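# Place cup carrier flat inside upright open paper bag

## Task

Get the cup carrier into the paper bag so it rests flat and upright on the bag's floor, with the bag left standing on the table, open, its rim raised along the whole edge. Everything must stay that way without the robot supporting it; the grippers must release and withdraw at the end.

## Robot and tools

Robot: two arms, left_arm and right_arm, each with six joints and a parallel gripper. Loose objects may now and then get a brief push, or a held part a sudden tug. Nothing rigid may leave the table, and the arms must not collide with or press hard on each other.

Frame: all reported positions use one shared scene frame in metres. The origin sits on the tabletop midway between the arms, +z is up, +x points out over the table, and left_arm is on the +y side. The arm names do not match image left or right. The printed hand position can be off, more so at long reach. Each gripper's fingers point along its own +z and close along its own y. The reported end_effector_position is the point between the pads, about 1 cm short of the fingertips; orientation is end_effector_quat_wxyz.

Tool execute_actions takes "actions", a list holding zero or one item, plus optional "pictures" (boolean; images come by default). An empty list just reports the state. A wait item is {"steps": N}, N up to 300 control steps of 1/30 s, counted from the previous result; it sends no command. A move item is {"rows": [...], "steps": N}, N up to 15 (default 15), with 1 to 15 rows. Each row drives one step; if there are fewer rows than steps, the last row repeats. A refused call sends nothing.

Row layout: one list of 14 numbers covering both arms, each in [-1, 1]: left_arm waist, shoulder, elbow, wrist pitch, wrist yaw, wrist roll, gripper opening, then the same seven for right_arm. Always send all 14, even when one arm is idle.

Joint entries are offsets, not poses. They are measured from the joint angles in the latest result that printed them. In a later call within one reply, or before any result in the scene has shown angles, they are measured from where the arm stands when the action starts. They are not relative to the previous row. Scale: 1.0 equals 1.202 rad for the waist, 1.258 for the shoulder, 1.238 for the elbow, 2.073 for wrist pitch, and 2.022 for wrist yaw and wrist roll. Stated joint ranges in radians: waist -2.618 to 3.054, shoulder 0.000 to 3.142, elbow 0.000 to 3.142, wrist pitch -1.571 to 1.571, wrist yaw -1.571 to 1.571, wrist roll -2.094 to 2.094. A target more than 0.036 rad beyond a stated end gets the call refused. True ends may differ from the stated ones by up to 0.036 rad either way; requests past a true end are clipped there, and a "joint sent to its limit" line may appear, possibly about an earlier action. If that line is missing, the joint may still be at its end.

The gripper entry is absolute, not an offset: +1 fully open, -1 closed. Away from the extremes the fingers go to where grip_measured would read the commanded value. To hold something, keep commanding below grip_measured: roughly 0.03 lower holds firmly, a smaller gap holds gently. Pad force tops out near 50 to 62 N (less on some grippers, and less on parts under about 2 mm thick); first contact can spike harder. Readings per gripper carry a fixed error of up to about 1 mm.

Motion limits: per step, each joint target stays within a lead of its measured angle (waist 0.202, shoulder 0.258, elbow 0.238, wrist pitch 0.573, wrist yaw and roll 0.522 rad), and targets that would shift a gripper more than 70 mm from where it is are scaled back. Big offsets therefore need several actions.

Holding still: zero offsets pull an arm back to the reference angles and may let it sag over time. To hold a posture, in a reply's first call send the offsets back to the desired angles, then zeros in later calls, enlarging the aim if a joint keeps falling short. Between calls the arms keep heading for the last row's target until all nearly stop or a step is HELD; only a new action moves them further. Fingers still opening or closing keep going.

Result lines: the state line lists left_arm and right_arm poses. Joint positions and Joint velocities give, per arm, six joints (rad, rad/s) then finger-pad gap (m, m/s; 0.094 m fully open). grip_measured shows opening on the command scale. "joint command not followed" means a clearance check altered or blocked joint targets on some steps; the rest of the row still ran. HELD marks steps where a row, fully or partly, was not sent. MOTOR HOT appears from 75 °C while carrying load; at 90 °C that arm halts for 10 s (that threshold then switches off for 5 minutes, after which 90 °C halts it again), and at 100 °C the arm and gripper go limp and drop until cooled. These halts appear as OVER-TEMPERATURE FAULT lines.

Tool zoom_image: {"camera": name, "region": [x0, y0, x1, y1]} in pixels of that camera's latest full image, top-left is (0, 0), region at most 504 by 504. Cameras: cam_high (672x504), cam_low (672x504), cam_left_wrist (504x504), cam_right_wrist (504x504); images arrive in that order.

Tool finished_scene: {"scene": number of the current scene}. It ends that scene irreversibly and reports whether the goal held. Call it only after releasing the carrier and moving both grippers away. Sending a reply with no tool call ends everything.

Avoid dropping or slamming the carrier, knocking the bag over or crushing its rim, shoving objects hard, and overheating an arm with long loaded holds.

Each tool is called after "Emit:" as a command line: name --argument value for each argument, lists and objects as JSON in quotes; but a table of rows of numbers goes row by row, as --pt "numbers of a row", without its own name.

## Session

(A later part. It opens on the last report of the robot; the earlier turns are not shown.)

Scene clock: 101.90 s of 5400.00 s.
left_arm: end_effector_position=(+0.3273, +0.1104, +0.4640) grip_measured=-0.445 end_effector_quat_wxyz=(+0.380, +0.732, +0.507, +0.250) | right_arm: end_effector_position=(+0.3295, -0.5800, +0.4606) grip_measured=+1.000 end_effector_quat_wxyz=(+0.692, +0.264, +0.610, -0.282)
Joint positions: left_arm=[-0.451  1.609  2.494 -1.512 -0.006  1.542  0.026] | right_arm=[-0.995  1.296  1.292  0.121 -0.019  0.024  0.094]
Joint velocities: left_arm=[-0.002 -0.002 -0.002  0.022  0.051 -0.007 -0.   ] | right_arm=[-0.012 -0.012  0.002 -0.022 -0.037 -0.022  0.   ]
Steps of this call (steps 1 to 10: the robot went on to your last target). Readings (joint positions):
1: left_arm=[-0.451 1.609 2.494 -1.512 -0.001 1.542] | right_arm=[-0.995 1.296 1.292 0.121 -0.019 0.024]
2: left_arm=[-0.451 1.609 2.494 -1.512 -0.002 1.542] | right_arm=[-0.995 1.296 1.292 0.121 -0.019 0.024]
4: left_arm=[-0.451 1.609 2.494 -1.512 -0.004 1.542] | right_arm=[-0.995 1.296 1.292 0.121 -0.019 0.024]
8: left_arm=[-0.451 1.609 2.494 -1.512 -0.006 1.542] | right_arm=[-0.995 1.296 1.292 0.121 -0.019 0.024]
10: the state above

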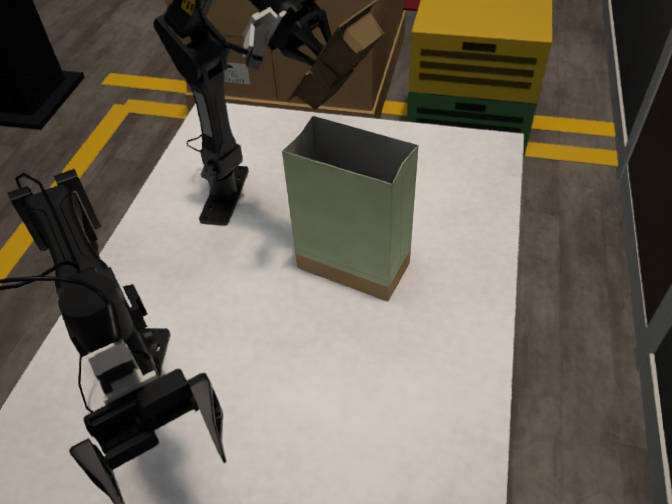

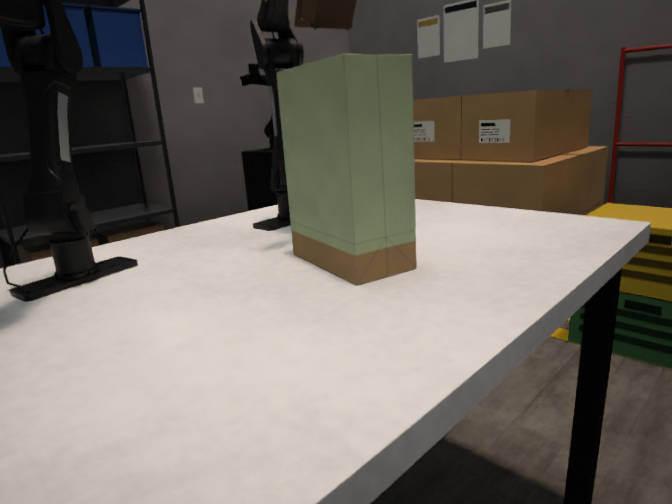

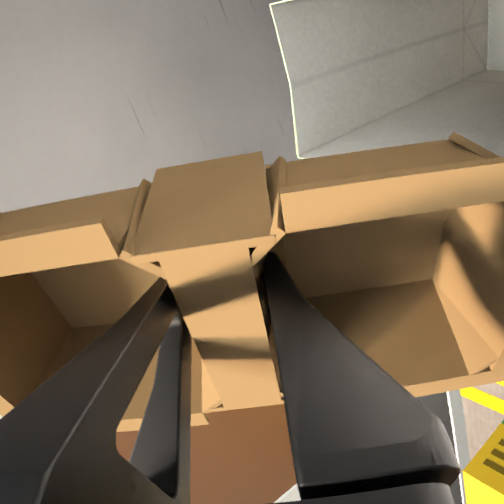

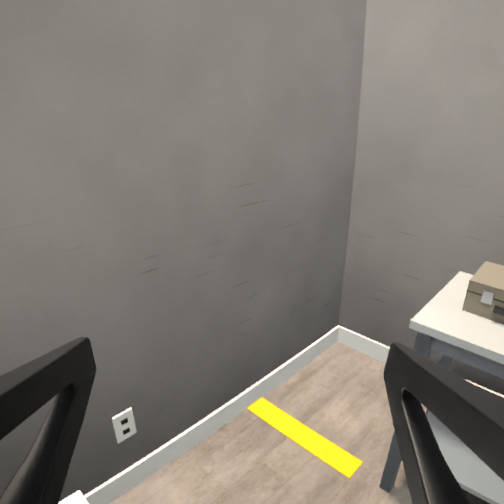

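Emit:
execute_actions --actions '[{"rows":[[-0.05,0,0,0,0,0,-0.5,0,0,0,0,0,0,1],[-0.1,0.01,0,0,0,0,-0.5,0,0,0,0,0,0,1],[-0.125,0.02,-0.02,0,0,0,-0.5,0,0,0,0,0,0,1],[-0.125,0.03,-0.03,0,0,0,-0.5,0,0,0,0,0,0,1],[-0.125,0.04,-0.045,0,0,0,-0.5,0,0,0,0,0,0,1],[-0.125,0.05,-0.06,0,0,0,-0.5,0,0,0,0,0,0,1],[-0.125,0.065,-0.076,0,0,0,-0.5,0,0,0,0,0,0,1]]}]' --pictures false

Emit:
execute_actions --actions '[{"steps":10}]'

Emit:
zoom_image --camera "cam_high" --region '[240,30,460,250]'

Scene clock: 117.87 s of 5400.00 s.
left_arm: end_effector_position=(+0.3376, +0.0458, +0.3986) grip_measured=-0.445 end_effector_quat_wxyz=(+0.317, +0.803, +0.472, +0.178) | right_arm: end_effector_position=(+0.3295, -0.5800, +0.4606) grip_measured=+1.000 end_effector_quat_wxyz=(+0.692, +0.264, +0.610, -0.282)
Joint positions: left_arm=[-0.599  1.716  2.401 -1.512 -0.007  1.542  0.026] | right_arm=[-0.995  1.296  1.292  0.121 -0.019  0.024  0.094]
Joint velocities: left_arm=[-0.022  0.027 -0.032 -0.066  0.066 -0.022  0.001] | right_arm=[-0.017 -0.012 -0.007 -0.022  0.007  0.007  0.   ]
Steps of this call (steps 1 to 15: the robot went on to your last target; steps 16 to 90: nothing new was sent; then 12.47 s passed at rest; steps 91 to 105: all 15 steps of this action). Readings (joint positions):
91: left_arm=[-0.459 1.609 2.494 -1.512 -0.012 1.542] | right_arm=[-0.995 1.296 1.292 0.121 -0.019 0.024]
92: left_arm=[-0.483 1.610 2.494 -1.512 -0.020 1.542] | right_arm=[-0.995 1.296 1.292 0.121 -0.019 0.024]
94: left_arm=[-0.557 1.615 2.492 -1.512 -0.018 1.542] | right_arm=[-0.995 1.296 1.292 0.121 -0.019 0.024]
98: left_arm=[-0.599 1.641 2.448 -1.512 -0.006 1.542] | right_arm=[-0.995 1.296 1.292 0.121 -0.019 0.024]
105: the state above

Scene clock: 118.20 s of 5400.00 s.
left_arm: end_effector_position=(+0.3363, +0.0466, +0.4004) grip_measured=-0.445 end_effector_quat_wxyz=(+0.319, +0.802, +0.472, +0.179) | right_arm: end_effector_position=(+0.3295, -0.5800, +0.4606) grip_measured=+1.000 end_effector_quat_wxyz=(+0.692, +0.264, +0.610, -0.282)
Joint positions: left_arm=[-0.599  1.71   2.401 -1.512 -0.007  1.542  0.026] | right_arm=[-0.995  1.296  1.292  0.121 -0.019  0.024  0.094]
Joint velocities: left_arm=[-0.012 -0.007 -0.012 -0.007  0.007  0.037  0.   ] | right_arm=[ 0.002 -0.012  0.002 -0.051 -0.125  0.051  0.   ]
Steps of this call (steps 1 to 10: the robot went on to your last target). Readings (joint positions):
1: left_arm=[-0.599 1.716 2.401 -1.512 -0.007 1.542] | right_arm=[-0.995 1.296 1.292 0.121 -0.019 0.024]
2: left_arm=[-0.599 1.716 2.401 -1.512 -0.007 1.542] | right_arm=[-0.995 1.296 1.292 0.121 -0.019 0.024]
4: left_arm=[-0.599 1.712 2.401 -1.512 -0.007 1.542] | right_arm=[-0.995 1.296 1.292 0.121 -0.019 0.024]
8: left_arm=[-0.599 1.710 2.401 -1.512 -0.007 1.542] | right_arm=[-0.995 1.296 1.292 0.121 -0.019 0.024]
10: the state above

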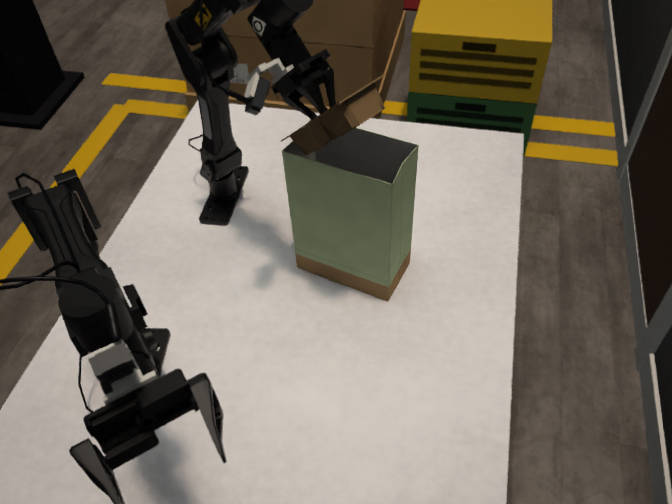

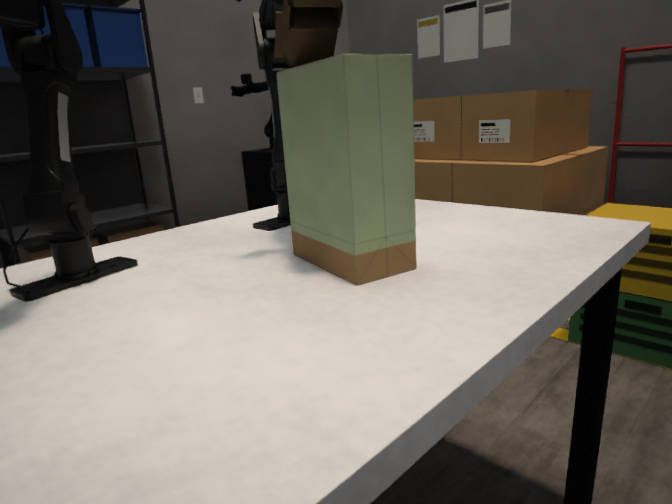

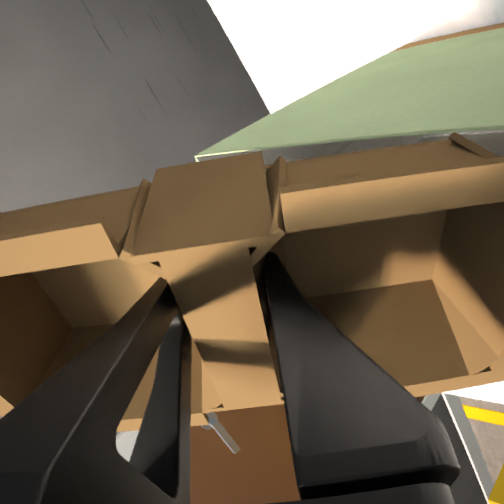

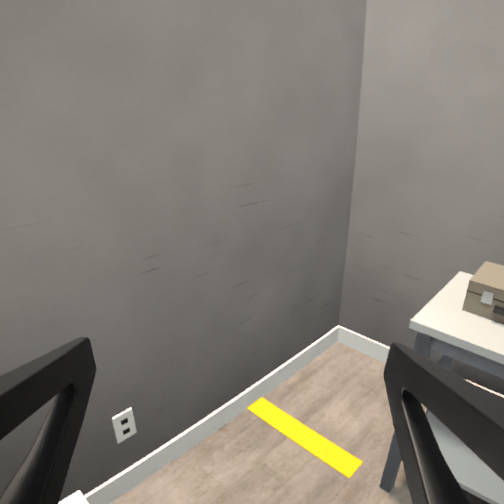

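Region (240, 30, 460, 250) of cam_high's 672x504 image, scaled by 2.291, with more detail than that image has.

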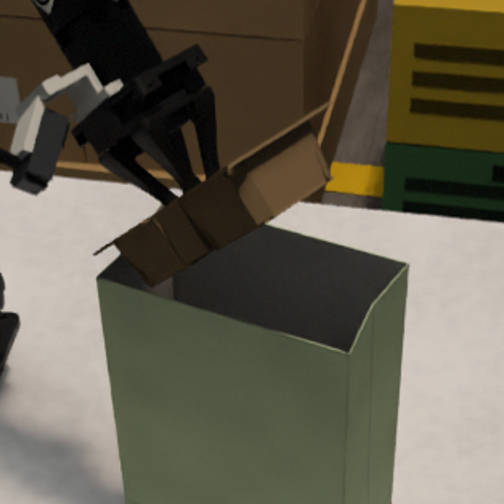

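Emit:
execute_actions --actions '[{"rows":[[0.03,0.02,0.03,0,0,0.015,-0.5,0,0,0,0,0,0,1],[0.06,0.04,0.05,0,0,0.015,-0.5,0,0,0,0,0,0,1],[0.06,0.06,0.06,0,0,0.015,-0.5,0,0,0,0,0,0,1],[0.06,0.07,0.065,0,0,0.015,-0.5,0,0,0,0,0,0,1]]}]' --pictures false

Emit:
execute_actions --actions '[{"steps":10}]'

Emit:
zoom_image --camera "cam_high" --region '[240,30,460,250]'

Scene clock: 132.60 s of 5400.00 s.
left_arm: end_effector_position=(+0.3736, +0.0587, +0.3793) grip_measured=-0.445 end_effector_quat_wxyz=(+0.289, +0.798, +0.495, +0.184) | right_arm: end_effector_position=(+0.3295, -0.5800, +0.4606) grip_measured=+1.000 end_effector_quat_wxyz=(+0.692, +0.264, +0.610, -0.282)
Joint positions: left_arm=[-0.528  1.812  2.453 -1.512 -0.012  1.567  0.026] | right_arm=[-0.995  1.296  1.292  0.121 -0.019  0.024  0.094]
Joint velocities: left_arm=[ 0.012  0.007  0.007  0.022 -0.066  0.037  0.001] | right_arm=[ 0.007  0.007 -0.012 -0.007  0.022  0.066  0.   ]
Steps of this call (steps 1 to 15: the robot went on to your last target; steps 16 to 90: nothing new was sent; then 10.90 s passed at rest; steps 91 to 105: all 15 steps of this action). Readings (joint positions):
91: left_arm=[-0.596 1.712 2.402 -1.512 -0.006 1.546] | right_arm=[-0.995 1.296 1.292 0.121 -0.019 0.024]
92: left_arm=[-0.584 1.719 2.411 -1.515 -0.003 1.551] | right_arm=[-0.995 1.296 1.292 0.121 -0.019 0.024]
94: left_arm=[-0.550 1.746 2.442 -1.515 -0.005 1.557] | right_arm=[-0.995 1.296 1.292 0.121 -0.019 0.024]
98: left_arm=[-0.528 1.793 2.453 -1.512 -0.012 1.563] | right_arm=[-0.995 1.296 1.292 0.121 -0.019 0.024]
105: the state above

Scene clock: 132.93 s of 5400.00 s.
left_arm: end_effector_position=(+0.3736, +0.0587, +0.3793) grip_measured=-0.445 end_effector_quat_wxyz=(+0.289, +0.798, +0.495, +0.184) | right_arm: end_effector_position=(+0.3295, -0.5800, +0.4606) grip_measured=+1.000 end_effector_quat_wxyz=(+0.692, +0.264, +0.610, -0.282)
Joint positions: left_arm=[-0.528  1.812  2.453 -1.512 -0.012  1.568  0.026] | right_arm=[-0.995  1.296  1.292  0.121 -0.019  0.024  0.094]
Joint velocities: left_arm=[-0.012 -0.012  0.012 -0.037 -0.051 -0.007 -0.001] | right_arm=[-0.002 -0.027  0.002 -0.007 -0.022 -0.022  0.   ]
Steps of this call (steps 1 to 10: the robot went on to your last target). Readings (joint positions):
1: left_arm=[-0.528 1.812 2.453 -1.512 -0.012 1.567] | right_arm=[-0.995 1.296 1.292 0.121 -0.019 0.024]
2: left_arm=[-0.528 1.812 2.453 -1.512 -0.012 1.567] | right_arm=[-0.995 1.296 1.292 0.121 -0.019 0.024]
4: left_arm=[-0.528 1.812 2.453 -1.512 -0.012 1.567] | right_arm=[-0.995 1.296 1.292 0.121 -0.019 0.024]
8: left_arm=[-0.528 1.812 2.453 -1.512 -0.012 1.568] | right_arm=[-0.995 1.296 1.292 0.121 -0.019 0.024]
10: the state above

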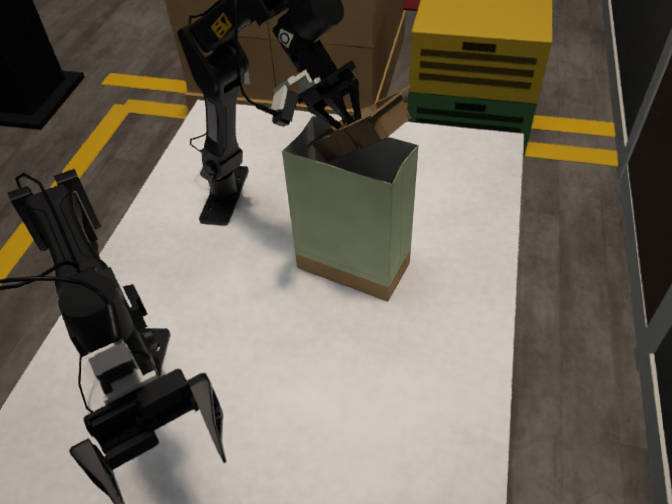

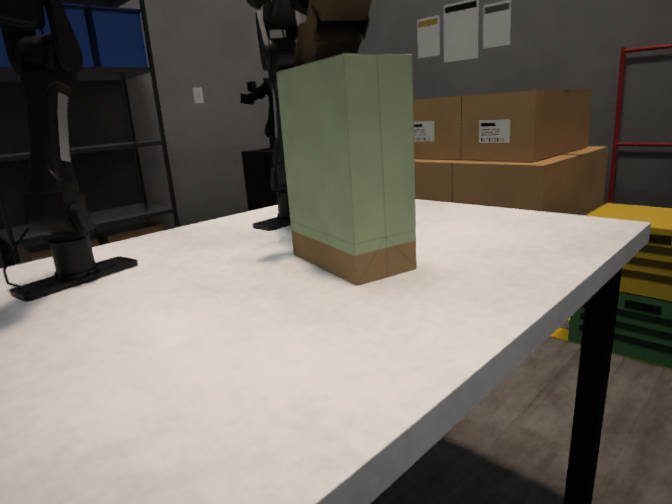

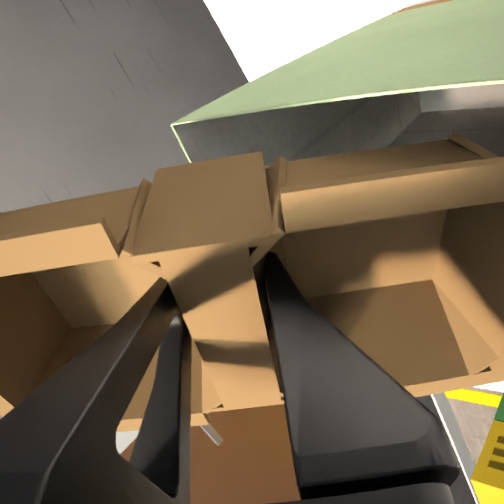

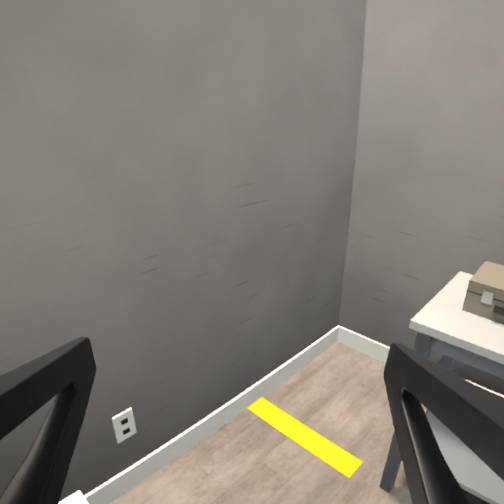

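Region (240, 30, 460, 250) of cam_high's 672x504 image, scaled by 2.291, with more detail than that image has.

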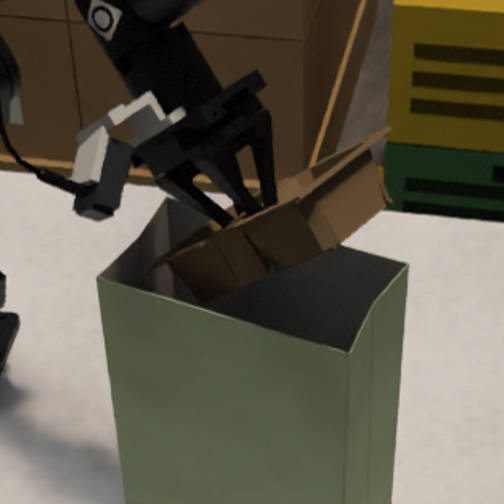

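Emit:
execute_actions --actions '[{"rows":[[0,-0.015,-0.02,0,0,0,-0.5,0,0,0,0,0,0,1],[0,-0.025,-0.04,0,0,0,-0.5,0,0,0,0,0,0,1],[0,-0.035,-0.06,0,0,0,-0.5,0,0,0,0,0,0,1],[0,-0.045,-0.08,0,0,0,-0.5,0,0,0,0,0,0,1],[0,-0.05,-0.1,0,0,0,-0.5,0,0,0,0,0,0,1],[0,-0.05,-0.12,0,0,0,-0.5,0,0,0,0,0,0,1],[0,-0.05,-0.14,0,0,0,-0.5,0,0,0,0,0,0,1],[0,-0.05,-0.16,0,0,0,-0.5,0,0,0,0,0,0,1],[0,-0.05,-0.18,0,0,0,-0.5,0,0,0,0,0,0,1],[0,-0.05,-0.2,0,0,0,-0.5,0,0,0,0,0,0,1],[0,-0.05,-0.225,0,0,0,-0.5,0,0,0,0,0,0,1]]}]' --pictures false

Emit:
execute_actions --actions '[{"steps":12}]'

Emit:
zoom_image --camera "cam_high" --region '[240,30,460,250]'

Scene clock: 143.30 s of 5400.00 s.
left_arm: end_effector_position=(+0.3568, +0.0674, +0.3104) grip_measured=-0.445 end_effector_quat_wxyz=(+0.197, +0.826, +0.512, +0.128) | right_arm: end_effector_position=(+0.3295, -0.5800, +0.4606) grip_measured=+1.000 end_effector_quat_wxyz=(+0.692, +0.264, +0.610, -0.282)
Joint positions: left_arm=[-0.528  1.766  2.182 -1.511 -0.013  1.568  0.026] | right_arm=[-0.995  1.296  1.292  0.121 -0.019  0.024  0.094]
Joint velocities: left_arm=[-0.002  0.027 -0.139  0.037 -0.007  0.037 -0.001] | right_arm=[-0.002  0.002  0.007 -0.037  0.081 -0.051  0.   ]
Steps of this call (steps 1 to 15: the robot went on to your last target; steps 16 to 90: nothing new was sent; then 6.87 s passed at rest; steps 91 to 105: all 15 steps of this action). Readings (joint positions):
91: left_arm=[-0.528 1.812 2.453 -1.512 -0.012 1.568] | right_arm=[-0.995 1.296 1.292 0.121 -0.019 0.024]
92: left_arm=[-0.528 1.810 2.446 -1.510 -0.012 1.568] | right_arm=[-0.995 1.296 1.292 0.121 -0.019 0.024]
94: left_arm=[-0.528 1.794 2.409 -1.507 -0.012 1.568] | right_arm=[-0.995 1.296 1.292 0.121 -0.019 0.024]
98: left_arm=[-0.528 1.763 2.316 -1.508 -0.013 1.568] | right_arm=[-0.995 1.296 1.292 0.121 -0.019 0.024]
105: the state above

Scene clock: 143.70 s of 5400.00 s.
left_arm: end_effector_position=(+0.3567, +0.0675, +0.3097) grip_measured=-0.445 end_effector_quat_wxyz=(+0.196, +0.827, +0.512, +0.128) | right_arm: end_effector_position=(+0.3295, -0.5800, +0.4606) grip_measured=+1.000 end_effector_quat_wxyz=(+0.692, +0.264, +0.610, -0.282)
Joint positions: left_arm=[-0.528  1.766  2.179 -1.511 -0.014  1.568  0.026] | right_arm=[-0.995  1.296  1.292  0.121 -0.019  0.024  0.094]
Joint velocities: left_arm=[-0.007  0.002 -0.007 -0.066 -0.037 -0.037 -0.001] | right_arm=[ 0.007 -0.012  0.002 -0.007 -0.066 -0.125  0.   ]
Steps of this call (steps 1 to 12: the robot went on to your last target). Readings (joint positions):
1: left_arm=[-0.528 1.767 2.179 -1.511 -0.014 1.568] | right_arm=[-0.995 1.296 1.292 0.121 -0.019 0.024]
2: left_arm=[-0.528 1.767 2.179 -1.511 -0.014 1.568] | right_arm=[-0.995 1.296 1.292 0.121 -0.019 0.024]
4: left_arm=[-0.528 1.766 2.179 -1.511 -0.014 1.568] | right_arm=[-0.995 1.296 1.292 0.121 -0.019 0.024]
8: left_arm=[-0.528 1.766 2.179 -1.511 -0.014 1.568] | right_arm=[-0.995 1.296 1.292 0.121 -0.019 0.024]
12: the state above

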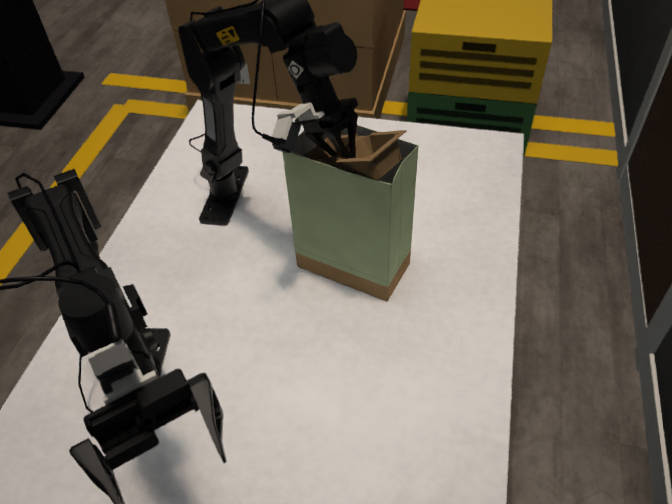

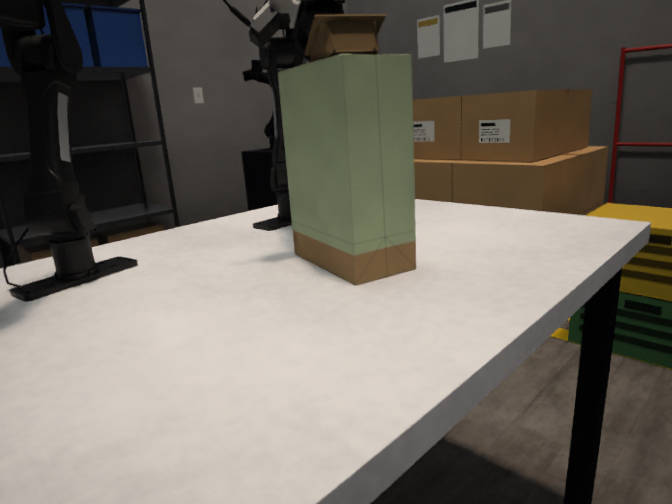

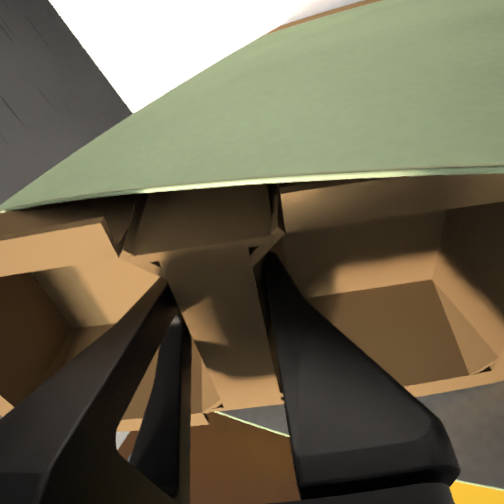

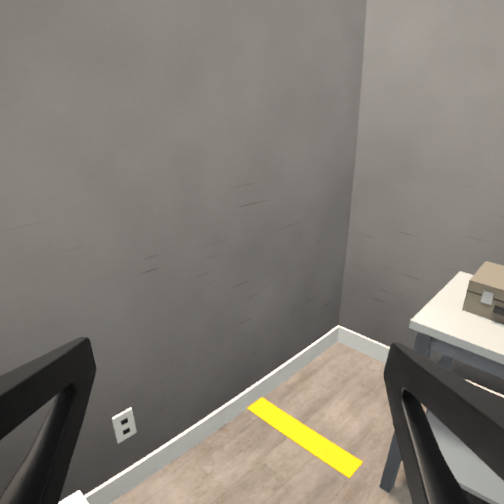

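Region (240, 30, 460, 250) of cam_high's 672x504 image, scaled by 2.291, with more detail than that image has.

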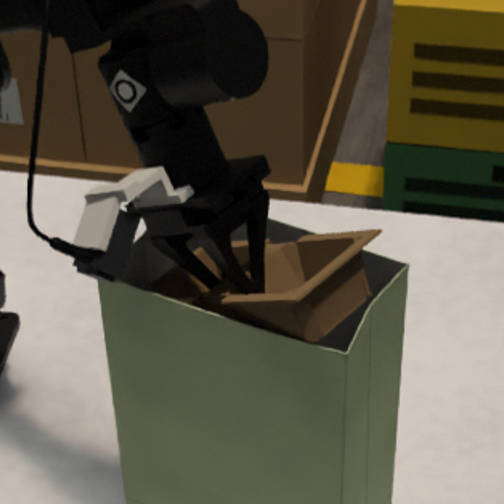

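Emit:
execute_actions --actions '[{"rows":[[0.02,0,0,0,0,-0.01,-0.5,0,0,0,0,0,0,1],[0.04,0,0,0,0,-0.015,-0.5,0,0,0,0,0,0,1],[0.045,0,0,0,0,-0.015,-0.5,0,0,0,0,0,0,1],[0.045,0,0,0,0,-0.015,-0.5,0,0,0,0,0,0,1],[0.045,0,-0.015,0,0,-0.015,-0.5,0,0,0,0,0,0,1],[0.045,0.005,-0.03,0,0,-0.015,-0.5,0,0,0,0,0,0,1],[0.045,0.01,-0.045,0,0,-0.015,-0.5,0,0,0,0,0,0,1],[0.045,0.015,-0.06,0,0,-0.015,-0.5,0,0,0,0,0,0,1],[0.045,0.02,-0.075,0,0,-0.015,-0.5,0,0,0,0,0,0,1],[0.045,0.025,-0.09,0,0,-0.015,-0.5,0,0,0,0,0,0,1],[0.045,0.03,-0.1,0,0,-0.015,-0.5,0,0,0,0,0,0,1],[0.045,0.035,-0.11,0,0,-0.015,-0.5,0,0,0,0,0,0,1],[0.045,0.04,-0.12,0,0,-0.015,-0.5,0,0,0,0,0,0,1],[0.045,0.045,-0.13,0,0,-0.015,-0.5,0,0,0,0,0,0,1]]}]' --pictures false

Emit:
execute_actions --actions '[{"steps":15}]'

Emit:
zoom_image --camera "cam_high" --region '[240,30,460,250]'

Scene clock: 159.30 s of 5400.00 s.
left_arm: end_effector_position=(+0.3615, +0.0885, +0.2556) grip_measured=-0.445 end_effector_quat_wxyz=(+0.124, +0.822, +0.549, +0.090) | right_arm: end_effector_position=(+0.3295, -0.5800, +0.4606) grip_measured=+1.000 end_effector_quat_wxyz=(+0.692, +0.264, +0.610, -0.282)
Joint positions: left_arm=[-0.475  1.807  2.05  -1.506 -0.018  1.551  0.026] | right_arm=[-0.995  1.296  1.292  0.121 -0.019  0.024  0.094]
Joint velocities: left_arm=[-0.007  0.252 -0.31   0.037 -0.051 -0.007 -0.   ] | right_arm=[ 0.002 -0.007 -0.007 -0.11  -0.037 -0.051  0.   ]
Steps of this call (steps 1 to 15: the robot went on to your last target; steps 16 to 90: nothing new was sent; then 12.10 s passed at rest; steps 91 to 105: all 15 steps of this action). Readings (joint positions):
91: left_arm=[-0.526 1.766 2.179 -1.511 -0.013 1.567] | right_arm=[-0.995 1.296 1.292 0.121 -0.019 0.024]
92: left_arm=[-0.520 1.766 2.179 -1.511 -0.012 1.564] | right_arm=[-0.995 1.296 1.292 0.121 -0.019 0.024]
94: left_arm=[-0.498 1.766 2.179 -1.511 -0.012 1.560] | right_arm=[-0.995 1.296 1.292 0.121 -0.019 0.024]
98: left_arm=[-0.475 1.766 2.157 -1.509 -0.018 1.555] | right_arm=[-0.995 1.296 1.292 0.121 -0.019 0.024]
105: the state above

Scene clock: 159.80 s of 5400.00 s.
left_arm: end_effector_position=(+0.3640, +0.0875, +0.2446) grip_measured=-0.445 end_effector_quat_wxyz=(+0.113, +0.823, +0.551, +0.083) | right_arm: end_effector_position=(+0.3295, -0.5800, +0.4606) grip_measured=+1.000 end_effector_quat_wxyz=(+0.692, +0.264, +0.610, -0.282)
Joint positions: left_arm=[-0.475  1.826  2.034 -1.498 -0.019  1.549  0.026] | right_arm=[-0.995  1.296  1.292  0.121 -0.019  0.024  0.094]
Joint velocities: left_arm=[-0.017 -0.012  0.012 -0.081 -0.051 -0.037  0.001] | right_arm=[-0.002 -0.012  0.012 -0.007 -0.081  0.007  0.   ]
Steps of this call (steps 1 to 15: the robot went on to your last target). Readings (joint positions):
1: left_arm=[-0.475 1.815 2.042 -1.505 -0.018 1.551] | right_arm=[-0.995 1.296 1.292 0.121 -0.019 0.024]
2: left_arm=[-0.475 1.822 2.037 -1.503 -0.018 1.550] | right_arm=[-0.995 1.296 1.292 0.121 -0.019 0.024]
4: left_arm=[-0.475 1.826 2.034 -1.499 -0.018 1.549] | right_arm=[-0.995 1.296 1.292 0.121 -0.019 0.024]
8: left_arm=[-0.475 1.826 2.034 -1.498 -0.019 1.549] | right_arm=[-0.995 1.296 1.292 0.121 -0.019 0.024]
15: the state above

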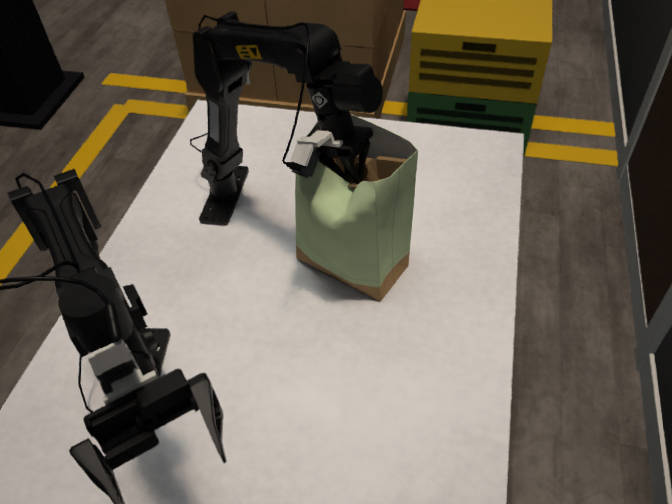

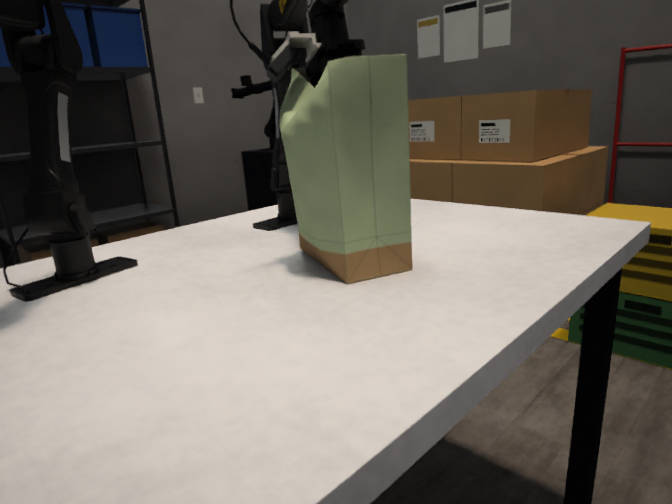

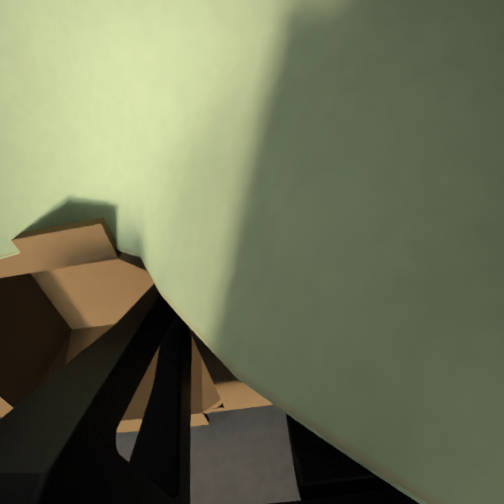

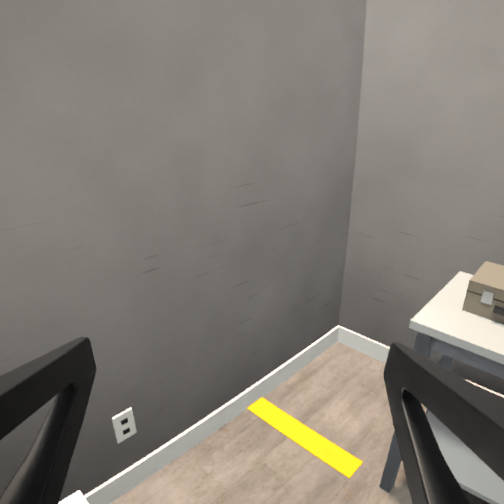

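Region (240, 30, 460, 250) of cam_high's 672x504 image, scaled by 2.291, with more detail than that image has.

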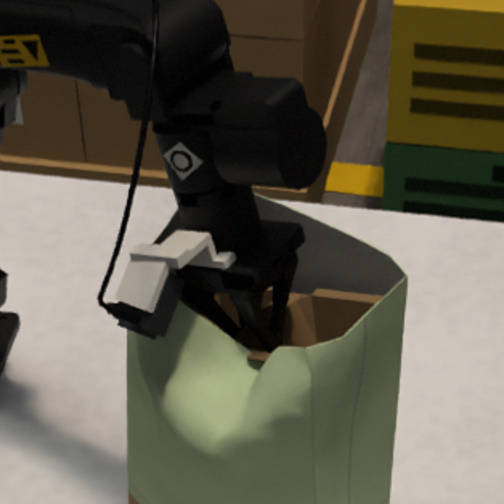

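Emit:
execute_actions --actions '[{"rows":[[0,-0.02,0.03,0,0,0,-0.5,0,0,0,0,0,0,1],[0,-0.03,0.05,0,0,0,-0.5,0,0,0,0,0,0,1],[0,-0.04,0.07,0,0,0,-0.5,0,0,0,0,0,0,1],[0,-0.05,0.09,0,0,0,-0.5,0,0,0,0,0,0,1],[0,-0.06,0.11,0,0,0,-0.5,0,0,0,0,0,0,1],[0,-0.06,0.13,0,0,0,-0.5,0,0,0,0,0,0,1],[0,-0.06,0.15,0,0,0,-0.5,0,0,0,0,0,0,1],[0,-0.06,0.17,0,0,0,-0.5,0,0,0,0,0,0,1],[0,-0.06,0.19,0,0,0,-0.5,0,0,0,0,0,0,1],[0,-0.06,0.21,0,0,0,-0.5,0,0,0,0,0,0,1],[0,-0.06,0.23,0,0,0,-0.5,0,0,0,0,0,0,1],[0,-0.06,0.26,0,0,0,-0.5,0,0,0,0,0,0,1],[0,-0.06,0.29,0,0,0,-0.5,0,0,0,0,0,0,1],[0,-0.06,0.32,0,0,0,-0.5,0,0,0,0,0,0,1],[0,-0.06,0.35,0,0,0,-0.5,0,0,0,0,0,0,1]]}]' --pictures false

Emit:
execute_actions --actions '[{"steps":25}]'

Emit:
zoom_image --camera "cam_high" --region '[240,30,460,250]'

Scene clock: 171.27 s of 5400.00 s.
left_arm: end_effector_position=(+0.3749, +0.0832, +0.3755) grip_measured=-0.445 end_effector_quat_wxyz=(+0.279, +0.781, +0.526, +0.189) | right_arm: end_effector_position=(+0.3295, -0.5800, +0.4606) grip_measured=+1.000 end_effector_quat_wxyz=(+0.692, +0.264, +0.610, -0.282)
Joint positions: left_arm=[-0.475  1.766  2.379 -1.497 -0.021  1.549  0.026] | right_arm=[-0.995  1.296  1.292  0.121 -0.019  0.024  0.094]
Joint velocities: left_arm=[ 0.002  0.002  0.965  0.037 -0.037 -0.007 -0.002] | right_arm=[ 0.007 -0.002  0.002 -0.007  0.007 -0.037  0.   ]
Steps of this call (steps 1 to 15: the robot went on to your last target; steps 16 to 90: nothing new was sent; then 7.97 s passed at rest; steps 91 to 105: all 15 steps of this action). Readings (joint positions):
91: left_arm=[-0.475 1.826 2.034 -1.497 -0.019 1.549] | right_arm=[-0.995 1.296 1.292 0.121 -0.019 0.024]
92: left_arm=[-0.475 1.824 2.039 -1.497 -0.020 1.549] | right_arm=[-0.995 1.296 1.292 0.121 -0.019 0.024]
94: left_arm=[-0.475 1.823 2.066 -1.497 -0.020 1.549] | right_arm=[-0.995 1.296 1.292 0.121 -0.019 0.024]
98: left_arm=[-0.475 1.795 2.163 -1.497 -0.021 1.549] | right_arm=[-0.995 1.296 1.292 0.121 -0.019 0.024]
105: the state above

Scene clock: 172.10 s of 5400.00 s.
left_arm: end_effector_position=(+0.3712, +0.0848, +0.4041) grip_measured=-0.445 end_effector_quat_wxyz=(+0.314, +0.768, +0.517, +0.211) | right_arm: end_effector_position=(+0.3295, -0.5800, +0.4606) grip_measured=+1.000 end_effector_quat_wxyz=(+0.692, +0.264, +0.610, -0.282)
Joint positions: left_arm=[-0.475  1.75   2.447 -1.492 -0.021  1.549  0.026] | right_arm=[-0.995  1.296  1.292  0.121 -0.019  0.024  0.094]
Joint velocities: left_arm=[ 0.012 -0.012  0.002  0.037 -0.007 -0.022 -0.   ] | right_arm=[-0.002 -0.017  0.002  0.037  0.022 -0.037  0.   ]
Steps of this call (steps 1 to 25: the robot went on to your last target). Readings (joint positions):
1: left_arm=[-0.475 1.765 2.407 -1.495 -0.021 1.549] | right_arm=[-0.995 1.296 1.292 0.121 -0.019 0.024]
2: left_arm=[-0.475 1.762 2.426 -1.492 -0.021 1.549] | right_arm=[-0.995 1.296 1.292 0.121 -0.019 0.024]
4: left_arm=[-0.475 1.752 2.444 -1.491 -0.021 1.549] | right_arm=[-0.995 1.296 1.292 0.121 -0.019 0.024]
8: left_arm=[-0.475 1.750 2.447 -1.492 -0.021 1.549] | right_arm=[-0.995 1.296 1.292 0.121 -0.019 0.024]
25: the state above

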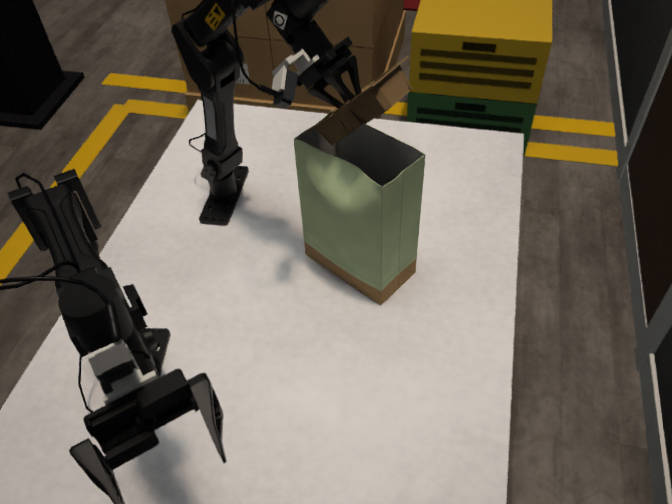

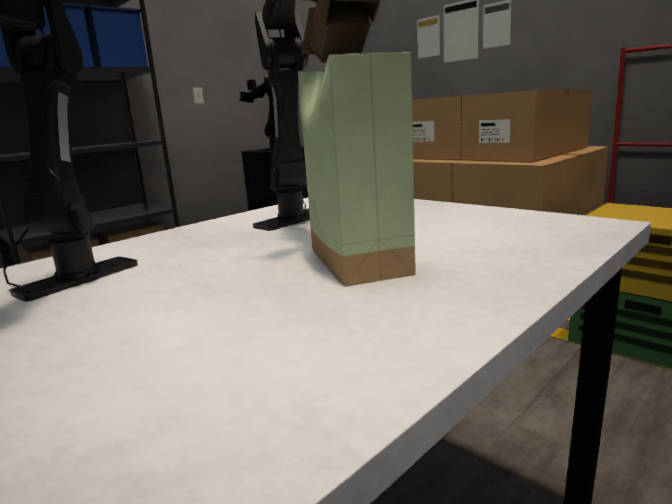

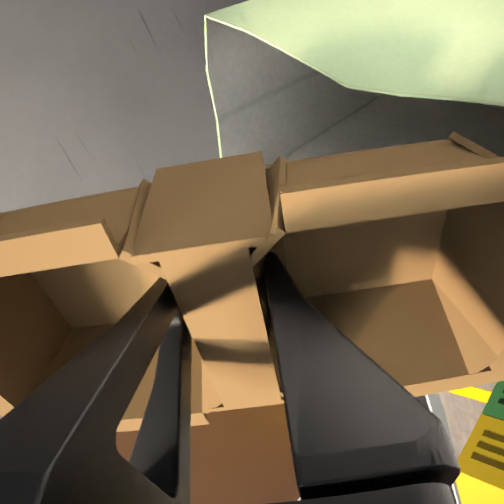

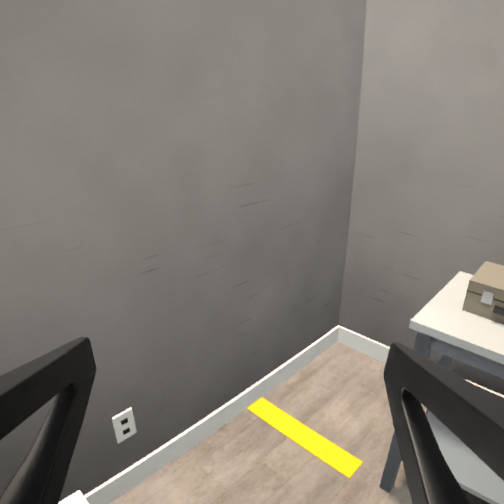

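Region (240, 30, 460, 250) of cam_high's 672x504 image, scaled by 2.291, with more detail than that image has.

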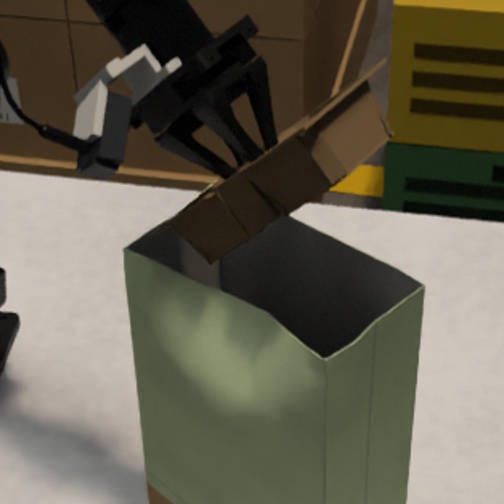

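Emit:
execute_actions --actions '[{"rows":[[0.4,-0.05,0,0,0,0,-0.5,0.5,0,0.64,-0.6,0.01,0.76,0.4]]}]' --pictures false

Emit:
execute_actions --actions '[{"steps":15}]' --pictures false

Emit:
execute_actions --actions '[{"rows":[[0,0,0,0,0,0,-0.5,0.5,0.1,0,0,0,0,0.4]]}]'

Scene clock: 213.43 s of 5400.00 s.
left_arm: end_effector_position=(+0.3888, +0.2727, +0.4207) grip_measured=-0.445 end_effector_quat_wxyz=(+0.263, +0.611, +0.683, +0.301) | right_arm: end_effector_position=(+0.3385, -0.3287, +0.5404) grip_measured=+0.403 end_effector_quat_wxyz=(+0.543, +0.528, +0.562, +0.331)
Joint positions: left_arm=[ 0.012  1.707  2.447 -1.488 -0.037  1.549  0.026] | right_arm=[-0.398  1.287  2.072 -0.976 -0.011  1.3    0.066]
Joint velocities: left_arm=[-0.002 -0.022 -0.022  0.051  0.022 -0.022  0.   ] | right_arm=[-0.007 -0.286  0.286 -0.681  0.022  1.648 -0.   ]
Steps of this call (steps 1 to 15: the robot went on to your last target; steps 16 to 90: nothing new was sent; then 37.83 s passed at rest; steps 91 to 105: all 15 steps of this action). Readings (joint positions):
91: left_arm=[-0.451 1.747 2.447 -1.492 -0.005 1.549] | right_arm=[-0.971 1.298 1.327 0.037 -0.002 0.100]
92: left_arm=[-0.402 1.744 2.447 -1.492 0.006 1.549] | right_arm=[-0.923 1.309 1.387 -0.080 0.009 0.194]
94: left_arm=[-0.262 1.734 2.447 -1.490 0.002 1.549] | right_arm=[-0.796 1.321 1.506 -0.274 0.008 0.365]
98: left_arm=[-0.005 1.722 2.447 -1.488 -0.032 1.549] | right_arm=[-0.548 1.321 1.739 -0.615 0.001 0.682]
105: the state above

Scene clock: 213.93 s of 5400.00 s.
left_arm: end_effector_position=(+0.3886, +0.2723, +0.4209) grip_measured=-0.445 end_effector_quat_wxyz=(+0.264, +0.612, +0.682, +0.301) | right_arm: end_effector_position=(+0.3294, -0.3271, +0.5134) grip_measured=+0.403 end_effector_quat_wxyz=(+0.462, +0.622, +0.515, +0.367)
Joint positions: left_arm=[ 0.012  1.706  2.447 -1.488 -0.035  1.549  0.026] | right_arm=[-0.398  1.287  2.081 -1.102 -0.009  1.548  0.066]
Joint velocities: left_arm=[-0.012 -0.002  0.002 -0.081  0.095 -0.022  0.001] | right_arm=[-0.007 -0.002 -0.002 -0.022 -0.095  0.066 -0.   ]
Steps of this call (steps 1 to 15: the robot went on to your last target). Readings (joint positions):
1: left_arm=[0.012 1.707 2.447 -1.488 -0.036 1.549] | right_arm=[-0.398 1.279 2.078 -0.995 -0.010 1.352]
2: left_arm=[0.012 1.706 2.447 -1.488 -0.036 1.549] | right_arm=[-0.398 1.276 2.081 -1.013 -0.009 1.393]
4: left_arm=[0.012 1.706 2.447 -1.488 -0.035 1.549] | right_arm=[-0.398 1.278 2.081 -1.045 -0.009 1.452]
8: left_arm=[0.012 1.706 2.447 -1.488 -0.035 1.549] | right_arm=[-0.398 1.287 2.081 -1.085 -0.009 1.514]
15: the state above

Scene clock: 214.43 s of 5400.00 s.
left_arm: end_effector_position=(+0.3886, +0.2723, +0.4209) grip_measured=-0.445 end_effector_quat_wxyz=(+0.264, +0.612, +0.682, +0.301) | right_arm: end_effector_position=(+0.3638, -0.1208, +0.4651) grip_measured=+0.403 end_effector_quat_wxyz=(+0.294, +0.463, +0.711, +0.439)
Joint positions: left_arm=[ 0.012  1.706  2.447 -1.488 -0.035  1.549  0.026] | right_arm=[ 0.203  1.434  2.074 -1.096 -0.019  1.548  0.066]
Joint velocities: left_arm=[-0.012 -0.017  0.012  0.007 -0.022 -0.037  0.   ] | right_arm=[ 0.017 -0.017  0.002 -0.066  0.037 -0.037  0.001]
Steps of this call (steps 1 to 15: all 15 steps of this action). Readings (joint positions):
1: left_arm=[0.012 1.706 2.447 -1.488 -0.035 1.549] | right_arm=[-0.367 1.295 2.082 -1.102 0.007 1.548]
2: left_arm=[0.012 1.706 2.447 -1.488 -0.035 1.549] | right_arm=[-0.306 1.307 2.084 -1.098 0.009 1.548]
4: left_arm=[0.012 1.706 2.447 -1.488 -0.035 1.549] | right_arm=[-0.170 1.349 2.084 -1.095 0.007 1.548]
8: left_arm=[0.012 1.706 2.447 -1.488 -0.035 1.549] | right_arm=[0.108 1.432 2.081 -1.095 -0.001 1.548]
15: the state above

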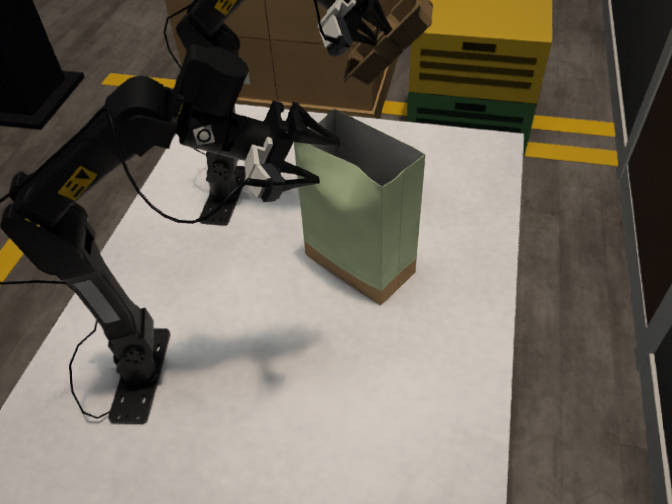

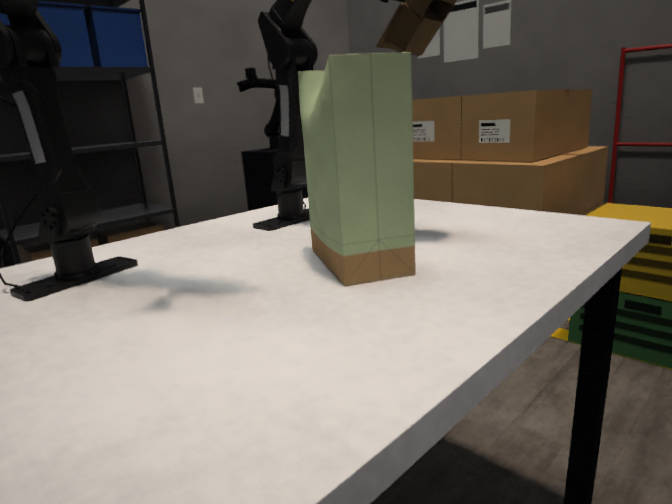

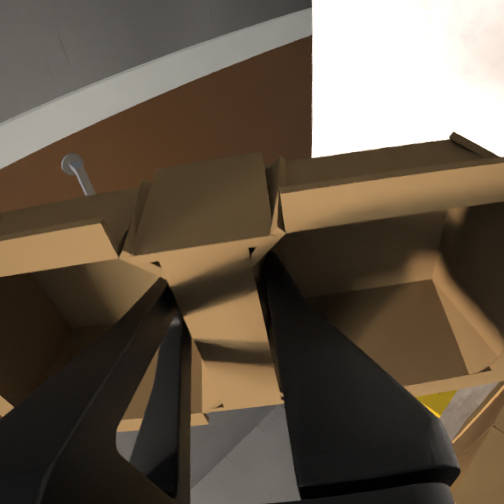

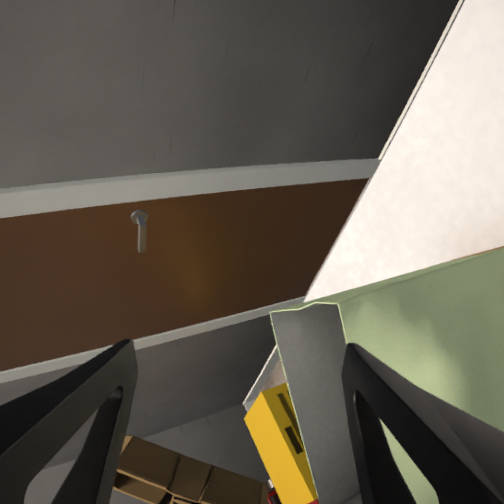

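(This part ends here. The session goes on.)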